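# Return the stray fork to the tray's fork slot

## Task

Stow the loose fork in the tray compartment that already holds forks. It must rest on top of or next to them, lie flat rather than on its edge, point lengthwise along the slot, and have its handle facing the same direction as the other forks' handles. Every item that started in the tray must finish in its own compartment, and no item may end up in the tray unless it sits with items of its own type. A placement that stays put only because the robot is holding it does not count. Finish by opening the gripper and moving the arm away.

## Robot and tools

Robot: a single arm with seven revolute joints and a two-finger parallel gripper. Since there is only one arm, every command row describes this one arm.

Frame: the scene frame has its origin on the table surface straight below the arm's base. +z is up, +x points forward from the base, and +y is to the left when facing along +x. The base itself may sit slightly tilted against the table. The reported hand position is approximate, and the error grows when the arm is stretched far out.

Gripper geometry: the fingers extend along the gripper's own +z axis and close along its y axis. end_effector_position is the spot between the pads when closed, roughly 2 cm short of the fingertips; closing pushes the tips about 10 mm further forward along gripper +z.

execute_actions takes "actions", a list holding zero or one item, plus optional "pictures" (true/false; images come by default).
- Empty list: nothing is commanded; you just get the current state back.
- Motion: {"rows": [[...]], "steps": n}. rows holds 1 to 15 rows; steps is 1 to 15 (default 15), each step lasting 1/30 s. One row is used per step and the final row is reused if steps outnumber rows. Each row is 8 numbers: seven absolute joint target angles in radians, ordered waist, shoulder, upper arm roll, elbow, forearm roll, wrist pitch, wrist roll, followed by the gripper opening from -1 (shut) to +1 (wide open). Joint values are goals, not offsets, in the same units as the Joint positions line.
- Wait: {"steps": n} with no rows, n up to 300, counted from the previous result; no new command is issued.

Joint ranges (rad): waist -6.283 to 6.283, shoulder -2.059 to 2.094, upper arm roll -6.283 to 6.283, elbow -0.192 to 3.927, forearm roll -6.283 to 6.283, wrist pitch -1.693 to 3.142, wrist roll -6.283 to 6.283. The true stop may differ by up to 0.010 rad either way. A call is rejected (nothing is sent) if some target goes beyond a range end by over 0.010 rad and also lies further out than that joint's last reported angle. Targets past the real stop are clipped to it, and the result may then print "joint sent to its limit", possibly referring to an earlier action still in progress. Absence of that line does not prove there is more travel.

Motion behaviour: joint targets change by at most 3.14 rad/s, need 0.16 s to get up to that rate, and all joints are coordinated to arrive together. Each step the target sent is capped at 0.623 rad from the measured angle, and if the targets would shift the gripper over 70 mm from where it is measured, all are pulled back proportionally. The arm keeps heading for your most recent row while you think or wait, until it has nearly stopped or a step is HELD; fingers still in motion keep going.

Reading results: the state line gives gripper position (m), orientation quaternion (w,x,y,z) and linear/angular velocities (m/s, rad/s) in the scene frame. Joint positions and Joint velocities list the seven joints (rad, rad/s) and then the pad gap (m, m/s; 0.084 m fully open). grip_measured is the actual opening on the same -1..1 scale you command. Joint torques follow the joint order; they include a per-unit offset, scale and noise, are nonzero even in free air, and are not what triggers faults. "joint command not followed" means the clearance check altered or blocked targets (mounts and posts count as part of the arm). HELD flags steps whose row was not fully sent.

Gripping: to keep hold of something, command an opening well below grip_measured; the bigger the gap, the stronger the squeeze, up to roughly 24 N per pad for items up to about 6 cm wide. Closing quickly can hit harder, sometimes forcing the fingers apart. At -1 anything roughly 0.5 mm thick or more gets full force; thinner parts get less. Echoing the read grip_measured still gives a light hold on parts up to about 6 cm, weaker as width increases.

Faults: load limits (N m) are waist 47, shoulder 47, upper arm roll 28.2, elbow 28.2, forearm roll 28.2, wrist pitch 18.8, wrist roll 18.8, including the weight of anything carried. Reaching one halts the arm, backs that joint off slightly, freezes it 10 s and drops the rest of the call. Holding loads warms the motors: a MOTOR HOT warning appears from 65 °C, and at 80 °C brakes engage until cooled (OVER-TEMPERATURE FAULT). Avoid all stops.

zoom_image: {"camera": name, "region": [x0, y0, x1, y1]} gives an enlarged view of that camera's newest image; pixels from the top-left corner, region no larger than 504 by 504. Cameras (each 504x504): cam_head_left, cam_head_right, cam_high, cam_low, cam_wrist.

finished_scene: {"scene": number of the current scene}. Answering without any tool call ends the run.

Cautions: nothing may be dropped or knocked off the table. Avoid slamming, letting objects slip, hard collisions and heavy pushing. Loose items may occasionally be nudged by an outside disturbance, so check their positions before acting.

Each tool is called by a JSON object that holds its "method" and its "body".

## Session

{"method": "execute_actions", "body": {"actions": []}}

Scene clock: 0.00 s of 4500.00 s.
end_effector_position=(+0.5888, -0.3781, +0.3914) grip_measured=+1.00 end_effector_quat_wxyz=(+0.190, +0.928, -0.131, +0.292) end_effector_velocity=(-0.000, -0.000, -0.000) end_effector_angular_velocity=(-0.000, -0.000, -0.001)
Joint positions: [-0.142 -0.097  0.563  1.181 -1.571  1.497  0.871  0.084]
Joint velocities: [-0.    -0.    -0.     0.    -0.001  0.     0.     0.   ]
Joint torques (N m, as the arm reports them, + toward a larger angle): no reading

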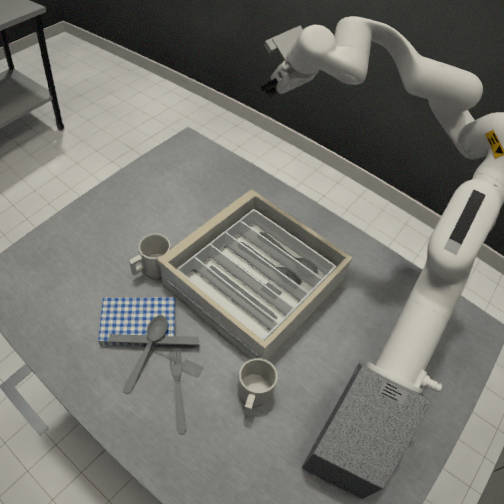

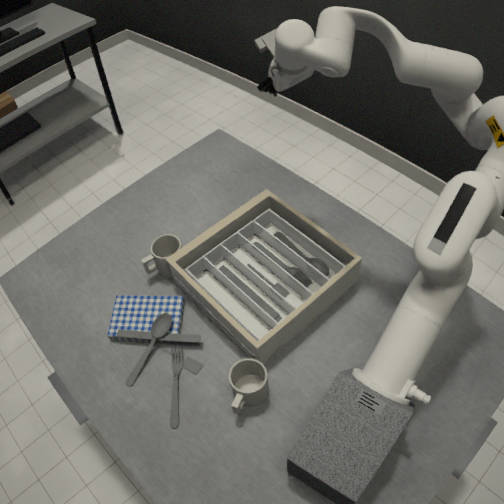

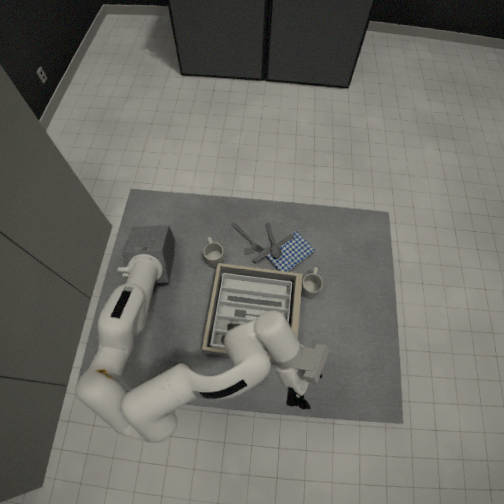

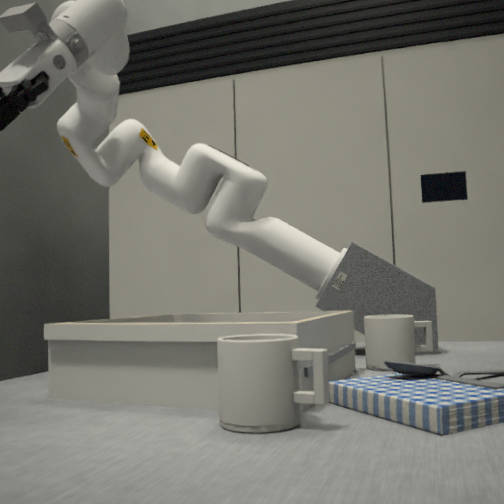

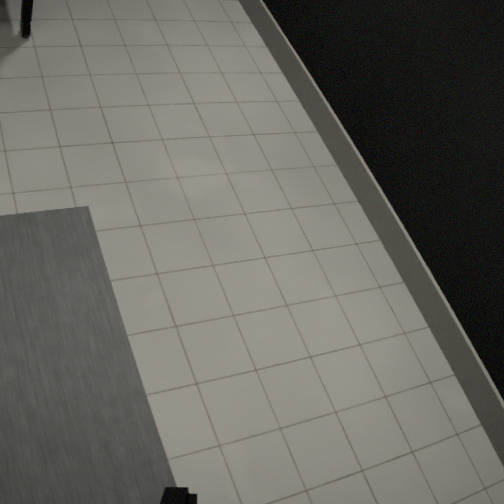

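{"method": "execute_actions", "body": {"actions": [{"rows":[[0.058,-0.097,0.563,1.181,-1.571,1.497,0.871,1]],"steps":15}], "pictures": false}}

{"method": "execute_actions", "body": {"actions": [{"steps":20}], "pictures": false}}

Scene clock: 16.03 s of 4500.00 s.
end_effector_position=(+0.5805, -0.3252, +0.4778) grip_measured=+1.00 end_effector_quat_wxyz=(+0.151, +0.909, -0.102, +0.374) end_effector_velocity=(+0.001, +0.001, -0.003) end_effector_angular_velocity=(-0.002, +0.006, +0.003)
Joint positions: [ 0.055 -0.097  0.561  1.181 -1.571  1.498  0.871  0.084]
Joint velocities: [ 0.006  0.004 -0.008 -0.002  0.     0.001 -0.001  0.   ]
Joint torques (N m, as the arm reports them, + toward a larger angle): [20.07 -9.92 11.41 13.09 -0.53 -2.23 -0.36]
Steps of this call (steps 1 to 90: nothing new was sent; then 12.53 s passed at rest; steps 91 to 105: all 15 steps of this action). Readings (joint positions):
91: [-0.142 -0.097 0.563 1.181 -1.571 1.497 0.871]
92: [-0.134 -0.096 0.561 1.181 -1.571 1.497 0.871]
94: [-0.085 -0.095 0.555 1.181 -1.571 1.498 0.871]
98: [0.025 -0.098 0.570 1.182 -1.571 1.495 0.871]
105: the state above

Scene clock: 16.70 s of 4500.00 s.
end_effector_position=(+0.5800, -0.3240, +0.4804) grip_measured=+1.00 end_effector_quat_wxyz=(+0.150, +0.909, -0.102, +0.376) end_effector_velocity=(-0.000, -0.000, +0.002) end_effector_angular_velocity=(+0.000, -0.004, -0.001)
Joint positions: [ 0.058 -0.097  0.563  1.181 -1.571  1.497  0.871  0.084]
Joint velocities: [ 0.    -0.001  0.002 -0.    -0.001  0.     0.001  0.   ]
Joint torques (N m, as the arm reports them, + toward a larger angle): [18.53 -9.08 10.66 12.71 -0.51 -2.12 -0.35]
Steps of this call (steps 1 to 15: the robot went on to your last target; steps 16 to 20: nothing new was sent). Readings (joint positions):
1: [0.056 -0.097 0.561 1.181 -1.571 1.498 0.871]
2: [0.056 -0.097 0.561 1.181 -1.571 1.497 0.871]
4: [0.057 -0.097 0.562 1.181 -1.571 1.497 0.871]
8: [0.058 -0.097 0.563 1.181 -1.571 1.497 0.871]
20: the state above
The arm was judged still, so your last target was given up. Only a new action makes it travel on or press farther. Fingers that are still opening or closing keep moving.

{"method": "execute_actions", "body": {"actions": [{"rows":[[0,0,0,1.571,0,1.571,0,1]],"steps":15}], "pictures": false}}

{"method": "execute_actions", "body": {"actions": [{"steps":60}]}}

Scene clock: 50.93 s of 4500.00 s.
end_effector_position=(+0.5602, -0.3833, +0.3034) grip_measured=+1.00 end_effector_quat_wxyz=(+0.013, +0.997, -0.014, +0.070) end_effector_velocity=(-0.172, +0.050, -0.368) end_effector_angular_velocity=(+1.679, +1.478, +0.833)
Joint positions: [ 0.023 -0.038  0.221  1.418 -1.064  1.542  0.383  0.084]
Joint velocities: [-0.09   0.158 -0.909  0.632  2.02   0.12  -1.589 -0.   ]
Joint torques (N m, as the arm reports them, + toward a larger angle): [ 21.62 -12.03  11.45  11.6    2.52  -2.52  -0.58]
Steps of this call (steps 1 to 90: nothing new was sent; then 30.73 s passed at rest; steps 91 to 105: all 15 steps of this action). Readings (joint positions):
91: [0.058 -0.097 0.562 1.181 -1.570 1.497 0.870]
92: [0.059 -0.096 0.557 1.186 -1.561 1.498 0.860]
94: [0.057 -0.088 0.517 1.217 -1.510 1.502 0.809]
98: [0.042 -0.070 0.407 1.288 -1.388 1.517 0.687]
105: the state above

Scene clock: 52.93 s of 4500.00 s.
end_effector_position=(+0.5193, -0.2631, +0.3440) grip_measured=+1.00 end_effector_quat_wxyz=(-0.484, +0.872, +0.044, -0.054) end_effector_velocity=(+0.000, -0.000, -0.000) end_effector_angular_velocity=(+0.000, +0.001, -0.001)
Joint positions: [-0.    -0.    -0.     1.571 -0.     1.571 -0.     0.084]
Joint velocities: [-0.    -0.    -0.001  0.     0.001 -0.    -0.    -0.   ]
Joint torques (N m, as the arm reports them, + toward a larger angle): [ 22.76 -12.11  11.73  11.06   2.07  -0.88  -0.46]
Steps of this call (steps 1 to 45: the robot went on to your last target; steps 46 to 60: nothing new was sent). Readings (joint positions):
1: [0.020 -0.032 0.190 1.440 -0.990 1.546 0.328]
2: [0.016 -0.027 0.156 1.463 -0.905 1.551 0.270]
4: [0.008 -0.016 0.092 1.506 -0.718 1.559 0.165]
8: [0.000 -0.005 0.022 1.553 -0.348 1.568 0.045]
60: the state above
The arm was judged still, so your last target was given up. Only a new action makes it travel on or press farther. Fingers that are still opening or closing keep moving.

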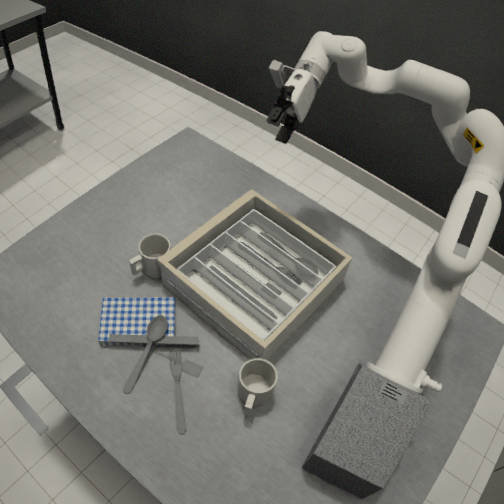

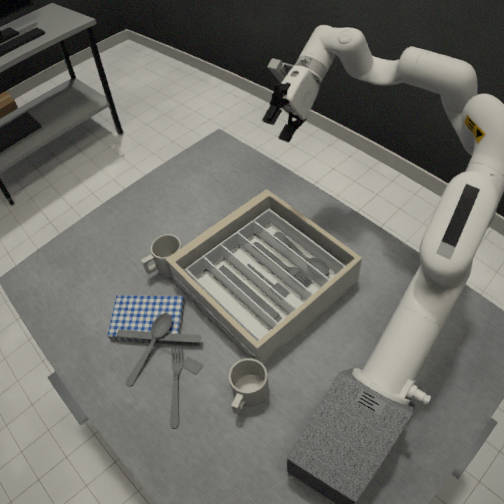

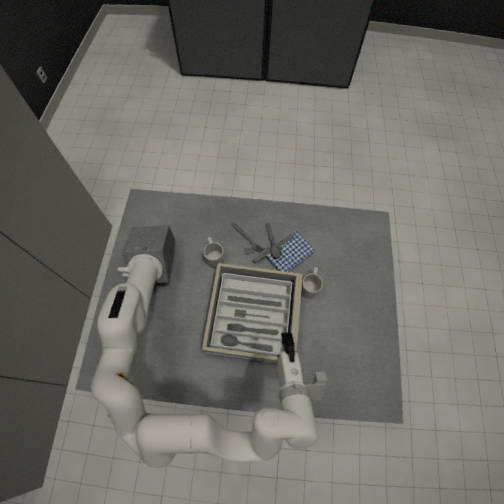

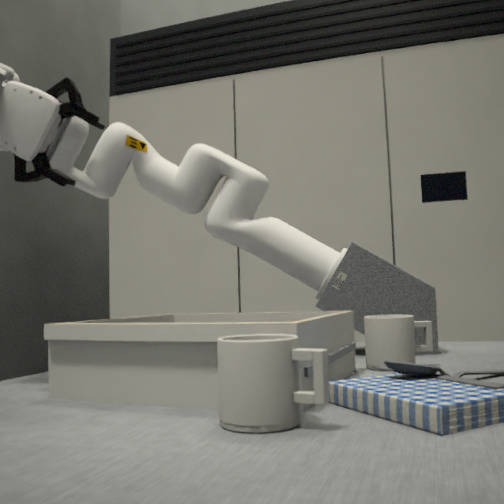

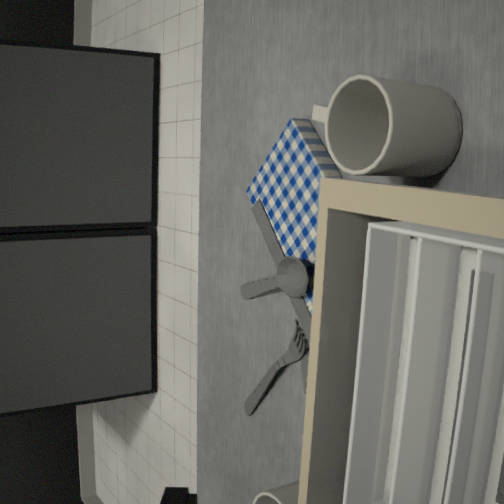

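{"method": "execute_actions", "body": {"actions": [{"rows":[[0.46,0.857,0,1.17,-1.025,1.163,-1.06,1]],"steps":15}], "pictures": false}}

{"method": "execute_actions", "body": {"actions": [{"steps":60}]}}

Scene clock: 96.17 s of 4500.00 s.
end_effector_position=(+0.5087, -0.0942, +0.2624) grip_measured=+1.00 end_effector_quat_wxyz=(-0.350, +0.864, +0.359, -0.044) end_effector_velocity=(-0.081, +0.343, -0.204) end_effector_angular_velocity=(-0.405, -0.823, +1.482)
Joint positions: [ 0.181  0.292  0.     1.413 -0.292  1.411 -0.292  0.084]
Joint velocities: [ 0.351  0.712 -0.002 -0.305 -0.728 -0.311 -0.725  0.   ]
Joint torques (N m, as the arm reports them, + toward a larger angle): [ 29.46 -13.04  11.85  10.77   1.32  -1.5   -0.61]
Steps of this call (steps 1 to 90: nothing new was sent; then 39.73 s passed at rest; steps 91 to 105: all 15 steps of this action). Readings (joint positions):
91: [0.000 0.001 -0.000 1.571 -0.001 1.570 -0.001]
92: [0.006 0.006 -0.002 1.569 -0.009 1.564 -0.010]
94: [0.034 0.042 -0.004 1.548 -0.050 1.537 -0.050]
98: [0.093 0.133 0.000 1.489 -0.133 1.488 -0.133]
105: the state above

Scene clock: 98.17 s of 4500.00 s.
end_effector_position=(+0.4089, +0.1287, +0.1191) grip_measured=+1.00 end_effector_quat_wxyz=(+0.001, +0.325, +0.946, -0.001) end_effector_velocity=(-0.000, +0.000, +0.000) end_effector_angular_velocity=(+0.001, -0.000, +0.002)
Joint positions: [ 0.46   0.857 -0.     1.17  -1.025  1.163 -1.06   0.084]
Joint velocities: [ 0.    -0.     0.001 -0.     0.    -0.    -0.001 -0.   ]
Joint torques (N m, as the arm reports them, + toward a larger angle): [ 30.68 -15.99  10.91  11.92   0.79  -1.98  -0.51]
Steps of this call (steps 1 to 45: the robot went on to your last target; steps 46 to 60: nothing new was sent). Readings (joint positions):
1: [0.193 0.315 0.000 1.403 -0.317 1.400 -0.317]
2: [0.204 0.339 0.000 1.393 -0.343 1.390 -0.343]
4: [0.228 0.388 0.000 1.372 -0.399 1.369 -0.399]
8: [0.277 0.486 0.000 1.330 -0.527 1.326 -0.529]
60: the state above
The arm was judged still, so your last target was given up. Only a new action makes it travel on or press farther. Fingers that are still opening or closing keep moving.

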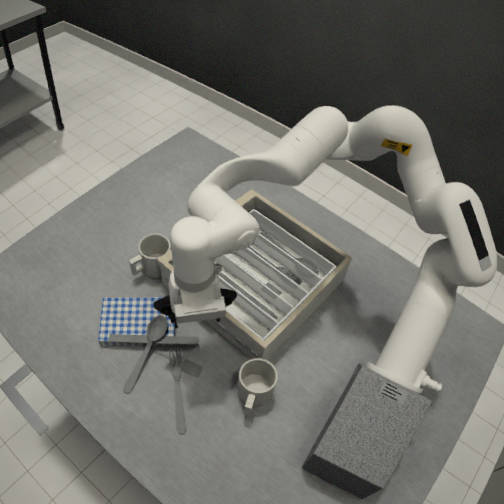

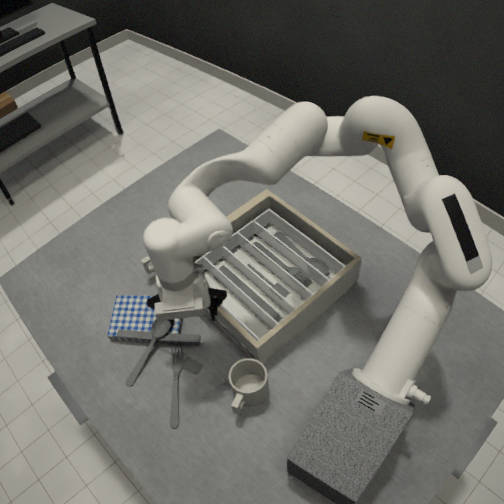

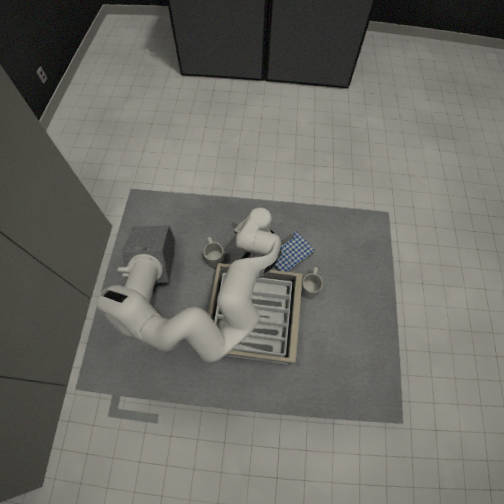

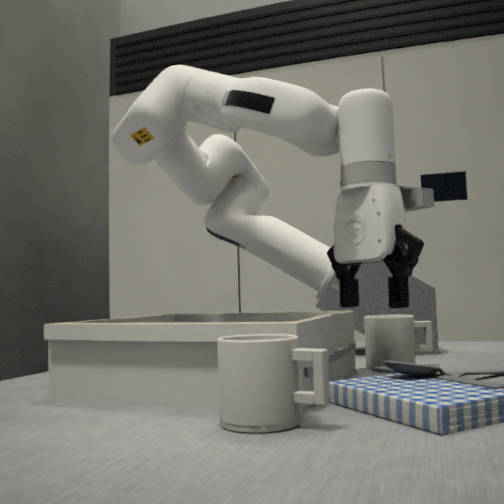

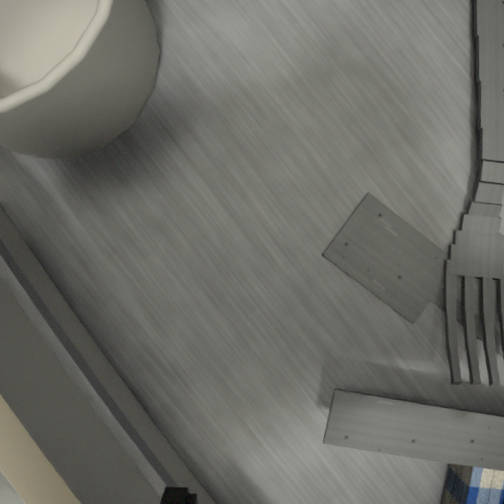

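{"method": "execute_actions", "body": {"actions": [{"rows":[[0.603,1.153,0,1.287,-0.966,1.092,-0.873,1]],"steps":15}], "pictures": false}}

{"method": "execute_actions", "body": {"actions": [{"steps":40}]}}

Scene clock: 120.63 s of 4500.00 s.
end_effector_position=(+0.3291, +0.2339, +0.0990) grip_measured=+1.00 end_effector_quat_wxyz=(+0.001, +0.325, +0.946, -0.001) end_effector_velocity=(+0.030, +0.006, -0.002) end_effector_angular_velocity=(+0.011, -0.013, -0.110)
Joint positions: [ 0.601  1.15   0.001  1.284 -0.967  1.093 -0.876  0.084]
Joint velocities: [ 0.006  0.024 -0.039  0.072  0.011 -0.013  0.048  0.   ]
Joint torques (N m, as the arm reports them, + toward a larger angle): [ 27.1  -22.31  10.34  13.2    0.45  -1.96  -0.54]
Steps of this call (steps 1 to 90: nothing new was sent; then 18.97 s passed at rest; steps 91 to 105: all 15 steps of this action). Readings (joint positions):
91: [0.460 0.858 -0.000 1.170 -1.025 1.163 -1.059]
92: [0.464 0.865 -0.001 1.175 -1.023 1.161 -1.053]
94: [0.488 0.917 -0.006 1.202 -1.012 1.148 -1.018]
98: [0.553 1.047 0.003 1.243 -0.987 1.117 -0.941]
105: the state above

Scene clock: 121.97 s of 4500.00 s.
end_effector_position=(+0.3290, +0.2352, +0.0990) grip_measured=+1.00 end_effector_quat_wxyz=(+0.001, +0.326, +0.945, -0.001) end_effector_velocity=(-0.000, +0.000, -0.000) end_effector_angular_velocity=(-0.000, +0.000, +0.002)
Joint positions: [ 0.603  1.153 -0.     1.287 -0.966  1.092 -0.873  0.084]
Joint velocities: [ 0.     0.001  0.    -0.     0.    -0.    -0.002  0.   ]
Joint torques (N m, as the arm reports them, + toward a larger angle): [ 28.17 -19.7   10.21  12.9    0.6   -1.99  -0.42]
Steps of this call (steps 1 to 15: the robot went on to your last target; steps 16 to 40: nothing new was sent). Readings (joint positions):
1: [0.601 1.150 -0.001 1.286 -0.967 1.093 -0.875]
2: [0.601 1.150 -0.001 1.287 -0.967 1.093 -0.874]
4: [0.601 1.150 -0.002 1.288 -0.966 1.092 -0.874]
8: [0.602 1.152 -0.000 1.287 -0.966 1.092 -0.873]
40: the state above
The arm was judged still, so your last target was given up. Only a new action makes it travel on or press farther. Fingers that are still opening or closing keep moving.

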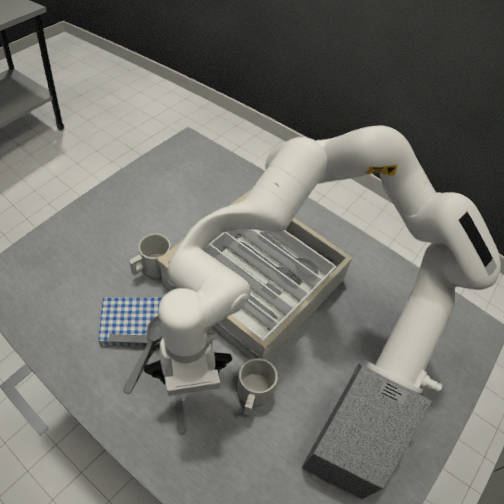

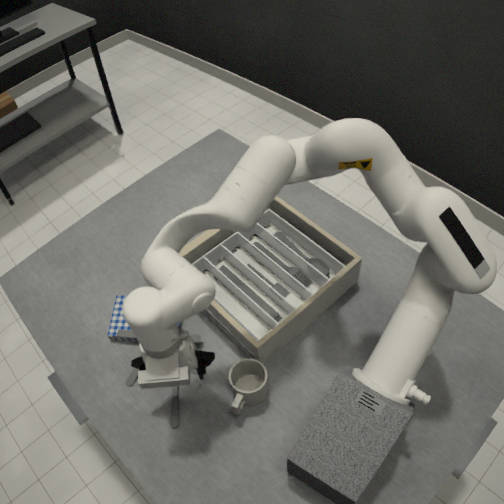

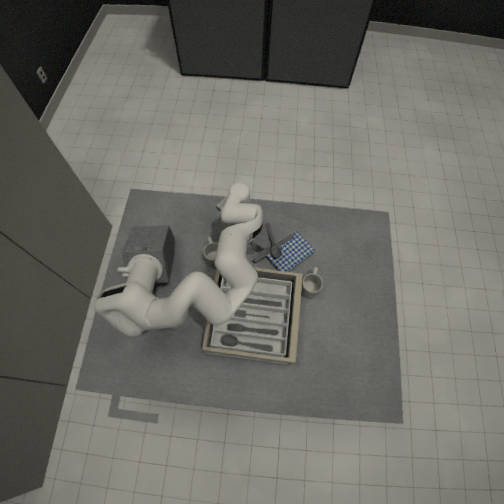

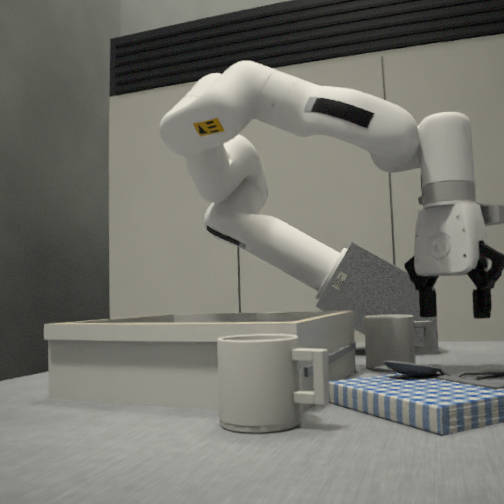

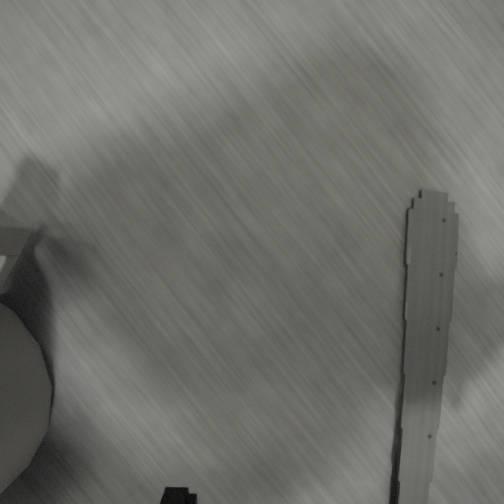

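{"method": "execute_actions", "body": {"actions": [{"rows":[[0.49,1.23,0,1.279,-1.114,1.04,-0.728,0.3]],"steps":15}], "pictures": false}}

{"method": "execute_actions", "body": {"actions": [{"steps":30}]}}

Scene clock: 136.90 s of 4500.00 s.
end_effector_position=(+0.3233, +0.2362, +0.0410) grip_measured=+0.29 end_effector_quat_wxyz=(+0.001, +0.358, +0.934, +0.001) end_effector_velocity=(-0.002, -0.011, -0.016) end_effector_angular_velocity=(-0.029, +0.010, -0.006)
Joint positions: [ 0.492  1.229  0.002  1.28  -1.113  1.04  -0.728  0.056]
Joint velocities: [-0.012  0.007 -0.019 -0.011 -0.007  0.003  0.008 -0.   ]
Joint torques (N m, as the arm reports them, + toward a larger angle): [ 28.69 -18.94  10.83  10.18   0.52  -1.97  -0.5 ]
Steps of this call (steps 1 to 90: nothing new was sent; then 11.43 s passed at rest; steps 91 to 105: all 15 steps of this action). Readings (joint positions):
91: [0.603 1.153 0.000 1.287 -0.967 1.092 -0.872]
92: [0.597 1.157 0.002 1.288 -0.976 1.088 -0.862]
94: [0.560 1.182 0.007 1.289 -1.030 1.068 -0.810]
98: [0.493 1.229 -0.009 1.274 -1.102 1.046 -0.740]
105: the state above

Scene clock: 137.90 s of 4500.00 s.
end_effector_position=(+0.3228, +0.2349, +0.0389) grip_measured=+0.29 end_effector_quat_wxyz=(+0.000, +0.358, +0.934, -0.001) end_effector_velocity=(+0.000, -0.000, +0.000) end_effector_angular_velocity=(+0.000, -0.000, +0.001)
Joint positions: [ 0.49   1.23   0.     1.279 -1.114  1.04  -0.728  0.056]
Joint velocities: [-0.    -0.001 -0.     0.    -0.     0.    -0.002 -0.   ]
Joint torques (N m, as the arm reports them, + toward a larger angle): [ 29.2  -19.24  10.76  10.47   0.55  -1.92  -0.38]
Steps of this call (steps 1 to 15: the robot went on to your last target; steps 16 to 30: nothing new was sent). Readings (joint positions):
1: [0.491 1.229 0.001 1.280 -1.114 1.040 -0.728]
2: [0.491 1.229 0.001 1.279 -1.114 1.040 -0.728]
4: [0.490 1.230 0.000 1.279 -1.114 1.040 -0.728]
8: [0.490 1.230 0.000 1.279 -1.114 1.040 -0.728]
30: the state above
The arm was judged still, so your last target was given up. Only a new action makes it travel on or press farther. Fingers that are still opening or closing keep moving.

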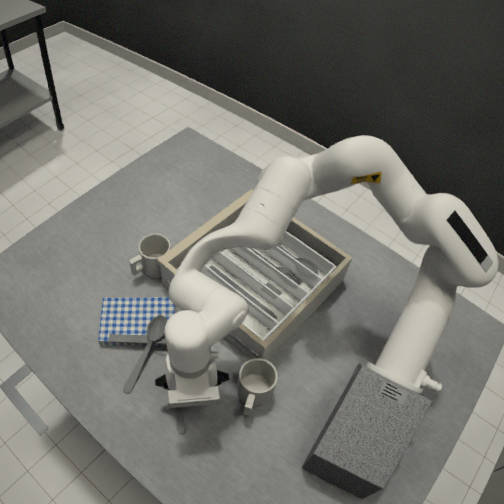

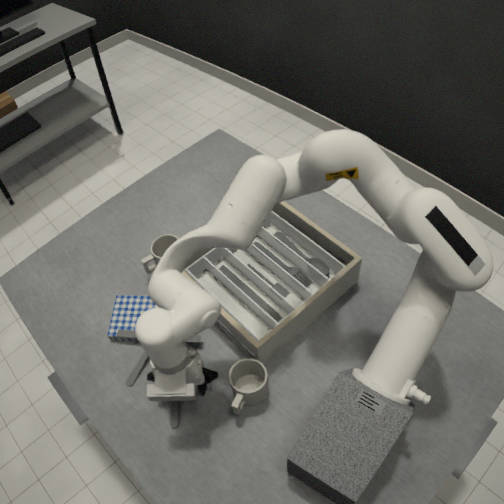

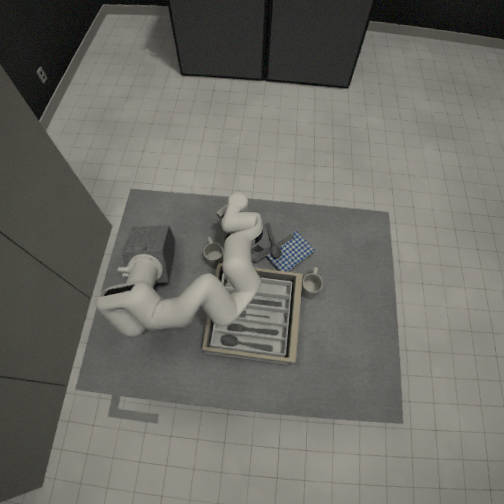

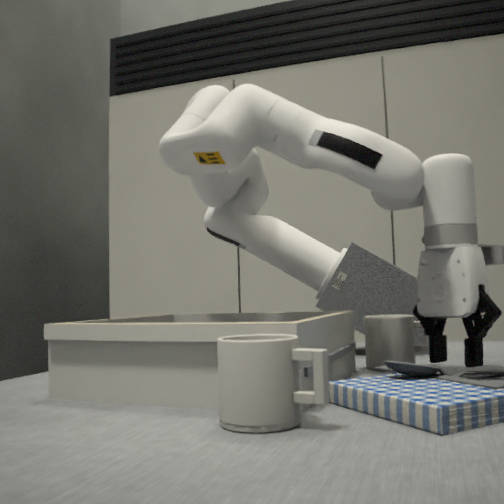

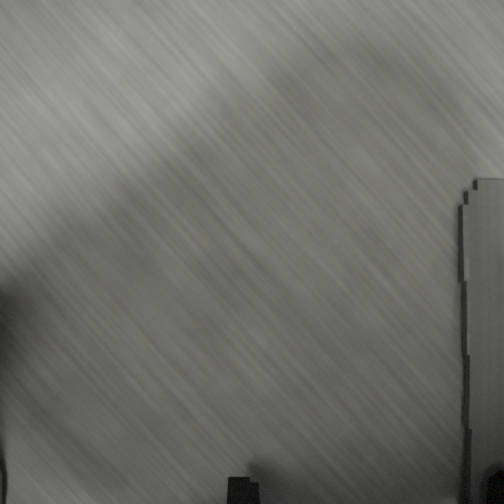

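{"method": "execute_actions", "body": {"actions": [{"rows":[[0.49,1.23,0,1.279,-1.114,1.04,-0.728,1]],"steps":12}], "pictures": false}}

{"method": "execute_actions", "body": {"actions": [{"rows":[[0.458,1.3266,0,1.423,-1.123,1.059,-0.778,1]],"steps":15}], "pictures": false}}

{"method": "execute_actions", "body": {"actions": [{"rows":[[0.458,1.3266,0,1.423,-1.123,1.059,-0.778,0.3]],"steps":15}]}}

Scene clock: 156.40 s of 4500.00 s.
end_effector_position=(+0.3228, +0.2349, +0.0389) grip_measured=+1.00 end_effector_quat_wxyz=(+0.000, +0.358, +0.934, -0.001) end_effector_velocity=(-0.000, +0.001, +0.001) end_effector_angular_velocity=(+0.003, +0.000, -0.001)
Joint positions: [ 0.49   1.23  -0.     1.279 -1.114  1.04  -0.728  0.084]
Joint velocities: [-0.    -0.001  0.002 -0.     0.001 -0.     0.001  0.001]
Joint torques (N m, as the arm reports them, + toward a larger angle): [ 29.39 -19.18  10.86  10.45   0.65  -2.01  -0.45]
Steps of this call (steps 1 to 90: nothing new was sent; then 15.10 s passed at rest; steps 91 to 102: all 12 steps of this action). Readings (joint positions):
91: [0.490 1.230 -0.000 1.279 -1.114 1.040 -0.728]
92: [0.490 1.230 -0.000 1.279 -1.114 1.040 -0.728]
94: [0.490 1.230 -0.000 1.279 -1.114 1.040 -0.728]
98: [0.490 1.230 0.000 1.279 -1.114 1.040 -0.728]
102: the state above

Scene clock: 156.90 s of 4500.00 s.
end_effector_position=(+0.3464, +0.2569, +0.0236) grip_measured=+1.00 end_effector_quat_wxyz=(+0.001, +0.358, +0.934, -0.000) end_effector_velocity=(+0.003, -0.001, -0.002) end_effector_angular_velocity=(-0.003, +0.000, -0.006)
Joint positions: [ 0.459  1.326  0.001  1.422 -1.123  1.059 -0.778  0.084]
Joint velocities: [-0.003  0.001 -0.004  0.006  0.     0.002 -0.001 -0.   ]
Joint torques (N m, as the arm reports them, + toward a larger angle): [ 30.65 -19.94  10.94  10.25   0.75  -2.01  -0.4 ]
Steps of this call (steps 1 to 15: all 15 steps of this action). Readings (joint positions):
1: [0.490 1.230 0.000 1.280 -1.114 1.040 -0.728]
2: [0.488 1.236 0.000 1.288 -1.115 1.042 -0.732]
4: [0.477 1.271 0.002 1.341 -1.118 1.048 -0.750]
8: [0.459 1.320 -0.002 1.413 -1.122 1.057 -0.774]
15: the state above

Scene clock: 157.40 s of 4500.00 s.
end_effector_position=(+0.3465, +0.2567, +0.0231) grip_measured=+0.29 end_effector_quat_wxyz=(+0.001, +0.358, +0.934, -0.001) end_effector_velocity=(-0.001, +0.000, -0.001) end_effector_angular_velocity=(-0.001, +0.002, -0.002)
Joint positions: [ 0.458  1.327  0.     1.423 -1.123  1.059 -0.778  0.056]
Joint velocities: [-0.     0.002 -0.     0.     0.001  0.     0.002 -0.   ]
Joint torques (N m, as the arm reports them, + toward a larger angle): [ 30.77 -20.32  10.93  10.31   0.57  -2.03  -0.52]
Steps of this call (steps 1 to 15: all 15 steps of this action). Readings (joint positions):
1: [0.458 1.326 0.000 1.422 -1.123 1.059 -0.778]
2: [0.458 1.326 0.000 1.423 -1.123 1.059 -0.778]
4: [0.458 1.326 0.000 1.423 -1.123 1.059 -0.778]
8: [0.458 1.326 0.000 1.423 -1.123 1.059 -0.778]
15: the state above

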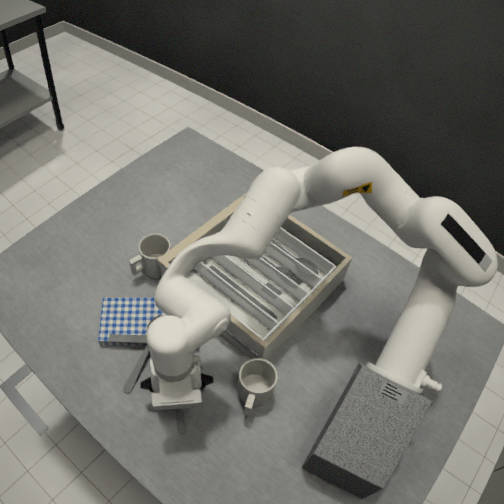

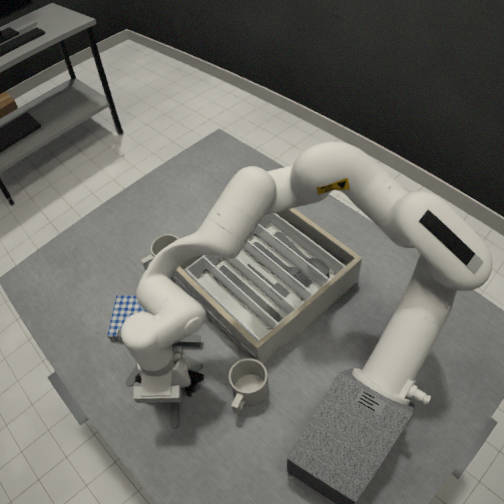

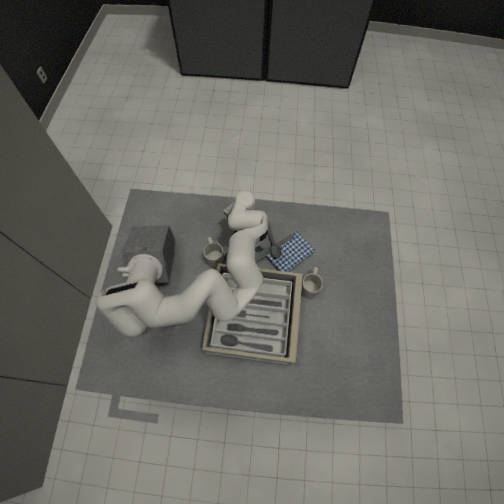

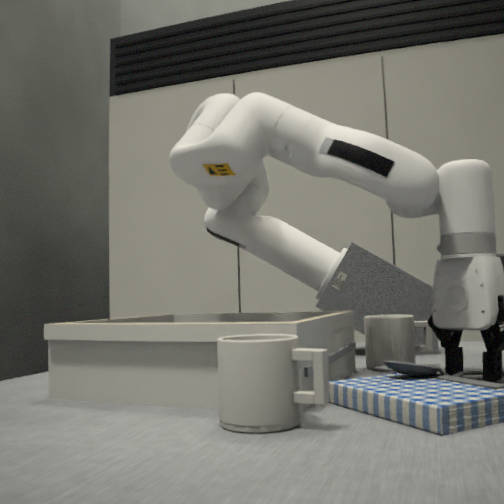

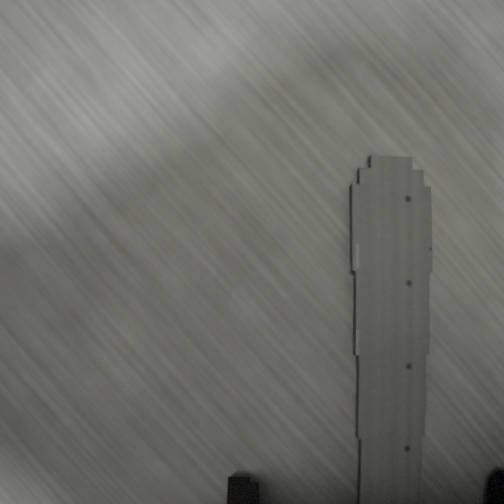

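Close, then lift to the earlier hover pose.

{"method": "execute_actions", "body": {"actions": [{"rows":[[0.458,1.3266,0,1.423,-1.123,1.059,-0.778,-0.4],[0.458,1.3266,0,1.423,-1.123,1.059,-0.778,-0.4],[0.458,1.3266,0,1.423,-1.123,1.059,-0.778,-0.4],[0.458,1.3266,0,1.423,-1.123,1.059,-0.778,-0.4],[0.458,1.3266,0,1.423,-1.123,1.059,-0.778,-0.4],[0.458,1.3266,0,1.423,-1.123,1.059,-0.778,-0.4],[0.458,1.3266,0,1.423,-1.123,1.059,-0.778,-0.7],[0.458,1.3266,0,1.423,-1.123,1.059,-0.778,-0.7],[0.458,1.3266,0,1.423,-1.123,1.059,-0.778,-0.7],[0.458,1.3266,0,1.423,-1.123,1.059,-0.778,-1]],"steps":15}], "pictures": false}}

{"method": "execute_actions", "body": {"actions": [{"rows":[[0.603,1.153,0,1.287,-0.966,1.092,-0.803,-1]],"steps":15}], "pictures": false}}

{"method": "execute_actions", "body": {"actions": [{"steps":20}]}}

Scene clock: 172.80 s of 4500.00 s.
end_effector_position=(+0.3469, +0.2573, +0.0239) grip_measured=-0.70 end_effector_quat_wxyz=(+0.001, +0.358, +0.934, +0.000) end_effector_velocity=(-0.001, -0.000, -0.001) end_effector_angular_velocity=(-0.001, +0.001, -0.001)
Joint positions: [ 0.459  1.326  0.001  1.424 -1.123  1.059 -0.778  0.013]
Joint velocities: [-0.     0.001 -0.    -0.     0.001  0.     0.002  0.   ]
Joint torques (N m, as the arm reports them, + toward a larger angle): [ 27.64 -17.66   9.29   8.14   0.89  -0.91  -0.45]
Steps of this call (steps 1 to 15: the robot went on to your last target; steps 16 to 90: nothing new was sent; then 11.90 s passed at rest; steps 91 to 105: all 15 steps of this action). Readings (joint positions):
91: [0.458 1.327 0.000 1.423 -1.123 1.059 -0.778]
92: [0.458 1.327 0.000 1.423 -1.123 1.059 -0.778]
94: [0.458 1.326 0.001 1.424 -1.123 1.059 -0.778]
98: [0.459 1.326 0.001 1.424 -1.123 1.058 -0.778]
105: the state above

Scene clock: 173.30 s of 4500.00 s.
end_effector_position=(+0.3289, +0.2335, +0.0959) grip_measured=-0.70 end_effector_quat_wxyz=(+0.001, +0.359, +0.933, -0.004) end_effector_velocity=(+0.001, +0.008, +0.014) end_effector_angular_velocity=(+0.027, -0.005, -0.003)
Joint positions: [ 0.6    1.155 -0.003  1.286 -0.967  1.093 -0.803  0.013]
Joint velocities: [ 0.009 -0.011  0.015  0.007  0.009 -0.003 -0.001  0.   ]
Joint torques (N m, as the arm reports them, + toward a larger angle): [ 30.39 -20.24  11.09  13.55   0.7   -2.24  -0.39]
Steps of this call (steps 1 to 15: all 15 steps of this action). Readings (joint positions):
1: [0.459 1.325 0.001 1.423 -1.122 1.059 -0.778]
2: [0.465 1.319 -0.001 1.415 -1.114 1.061 -0.780]
4: [0.505 1.268 -0.010 1.366 -1.064 1.074 -0.787]
8: [0.593 1.166 0.007 1.305 -0.983 1.087 -0.800]
15: the state above

Scene clock: 173.97 s of 4500.00 s.
end_effector_position=(+0.3290, +0.2352, +0.0989) grip_measured=-0.70 end_effector_quat_wxyz=(+0.001, +0.359, +0.933, -0.001) end_effector_velocity=(-0.000, +0.000, +0.000) end_effector_angular_velocity=(+0.001, +0.000, -0.001)
Joint positions: [ 0.603  1.153 -0.     1.287 -0.966  1.092 -0.803  0.013]
Joint velocities: [ 0.    -0.     0.    -0.     0.001 -0.     0.001  0.   ]
Joint torques (N m, as the arm reports them, + toward a larger angle): [ 28.63 -19.83  10.43  13.18   0.72  -2.03  -0.37]
Steps of this call (steps 1 to 15: the robot went on to your last target; steps 16 to 20: nothing new was sent). Readings (joint positions):
1: [0.601 1.155 -0.002 1.286 -0.967 1.092 -0.803]
2: [0.601 1.154 -0.002 1.287 -0.966 1.092 -0.803]
4: [0.602 1.154 -0.000 1.287 -0.966 1.092 -0.803]
8: [0.603 1.153 -0.000 1.287 -0.966 1.092 -0.803]
20: the state above
The arm was judged still, so your last target was given up. Only a new action makes it travel on or press farther. Fingers that are still opening or closing keep moving.

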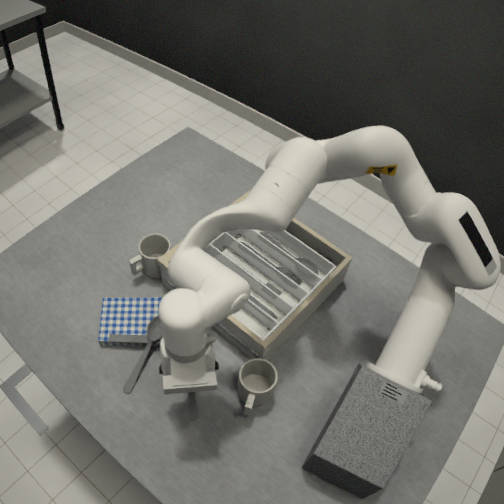

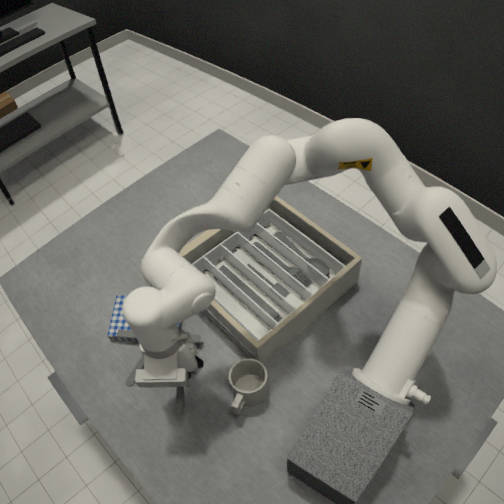

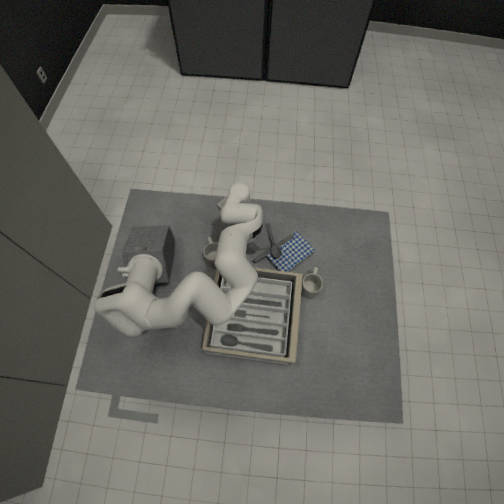

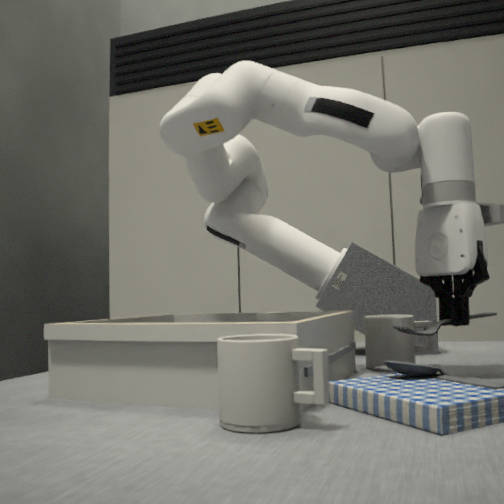

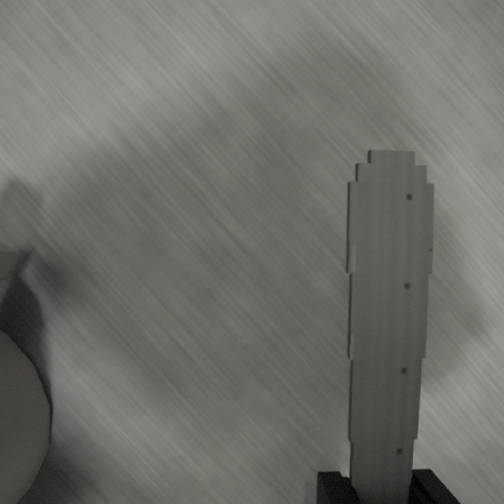

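{"method": "execute_actions", "body": {"actions": [{"rows":[[0.3635,0.127,0,0.894,-0.979,1.367,0.99,-1]],"steps":15}], "pictures": false}}

{"method": "execute_actions", "body": {"actions": [{"steps":60}]}}

Scene clock: 189.00 s of 4500.00 s.
end_effector_position=(+0.4010, +0.0730, +0.1405) grip_measured=-0.70 end_effector_quat_wxyz=(+0.003, +0.657, +0.753, -0.028) end_effector_velocity=(+0.167, -0.343, +0.145) end_effector_angular_velocity=(+0.047, -0.139, -1.736)
Joint positions: [ 0.469  0.699 -0.001  1.068 -0.973  1.245 -0.348  0.013]
Joint velocities: [-0.207 -1.07   0.001 -0.338 -0.011  0.237  1.068 -0.   ]
Joint torques (N m, as the arm reports them, + toward a larger angle): [ 30.58 -14.14  11.16  12.54   0.77  -2.01  -0.13]
Steps of this call (steps 1 to 100: nothing new was sent; then 11.20 s passed at rest; steps 101 to 115: all 15 steps of this action). Readings (joint positions):
101: [0.603 1.152 0.000 1.286 -0.966 1.092 -0.802]
102: [0.600 1.145 0.001 1.280 -0.966 1.096 -0.792]
104: [0.580 1.091 0.005 1.240 -0.967 1.121 -0.734]
108: [0.528 0.946 -0.002 1.167 -0.970 1.177 -0.595]
115: the state above

Scene clock: 191.00 s of 4500.00 s.
end_effector_position=(+0.4419, -0.1192, +0.1992) grip_measured=-0.70 end_effector_quat_wxyz=(+0.001, +1.000, +0.000, +0.001) end_effector_velocity=(-0.000, -0.000, -0.000) end_effector_angular_velocity=(+0.000, +0.001, +0.000)
Joint positions: [ 0.363  0.127 -0.     0.894 -0.979  1.367  0.99   0.013]
Joint velocities: [ 0.    -0.    -0.001  0.     0.001  0.    -0.001 -0.   ]
Joint torques (N m, as the arm reports them, + toward a larger angle): [22.99 -7.96 10.94 12.61  0.79 -2.08 -0.4 ]
Steps of this call (steps 1 to 45: the robot went on to your last target; steps 46 to 60: nothing new was sent). Readings (joint positions):
1: [0.462 0.663 -0.001 1.057 -0.974 1.253 -0.312]
2: [0.456 0.628 -0.001 1.047 -0.974 1.261 -0.275]
4: [0.443 0.558 -0.000 1.026 -0.975 1.275 -0.194]
8: [0.418 0.422 -0.000 0.985 -0.976 1.304 0.003]
60: the state above
The arm was judged still, so your last target was given up. Only a new action makes it travel on or press farther. Fingers that are still opening or closing keep moving.

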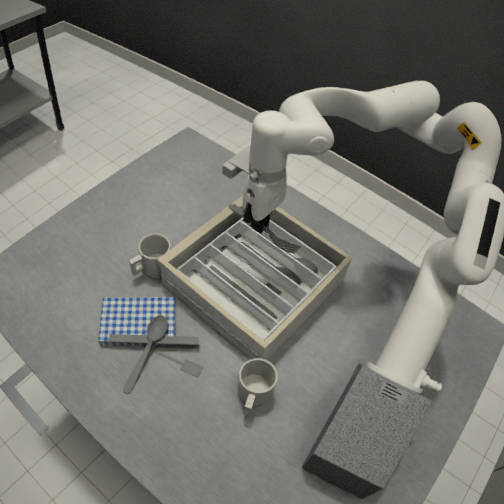

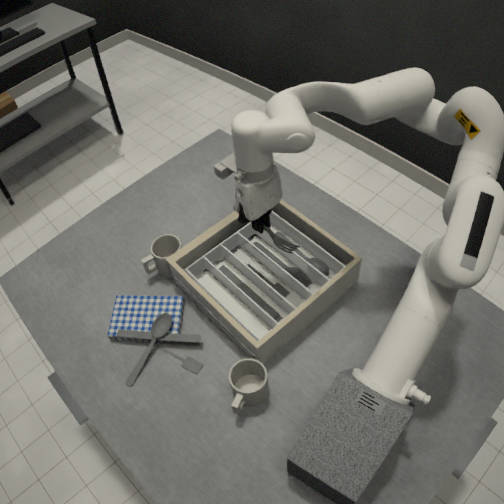

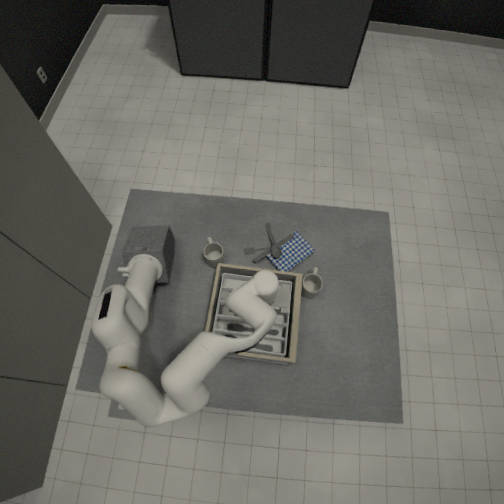

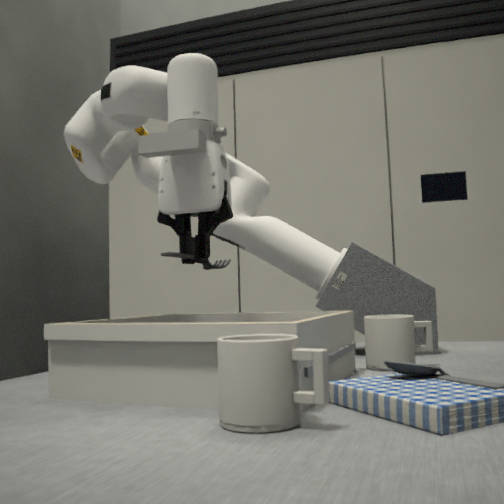

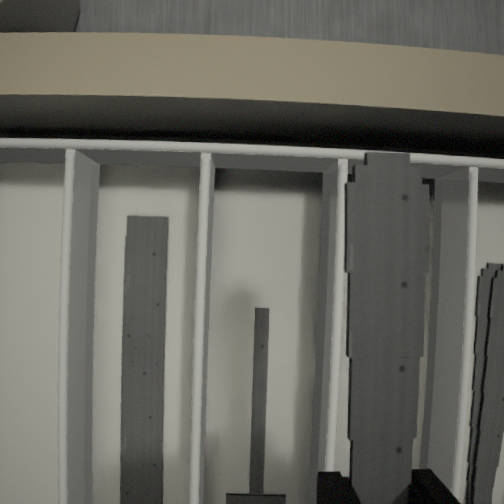

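{"method": "zoom_image", "body": {"camera": "cam_head_right", "region": [170, 190, 370, 350]}}

Region (170, 190, 370, 350) of cam_head_right's 504x504 image, scaled by 2.520, with more detail than that image has; it fills the top 403 rows of this view, and the rest is white.

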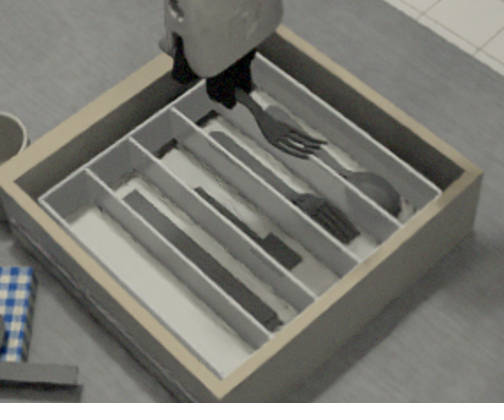

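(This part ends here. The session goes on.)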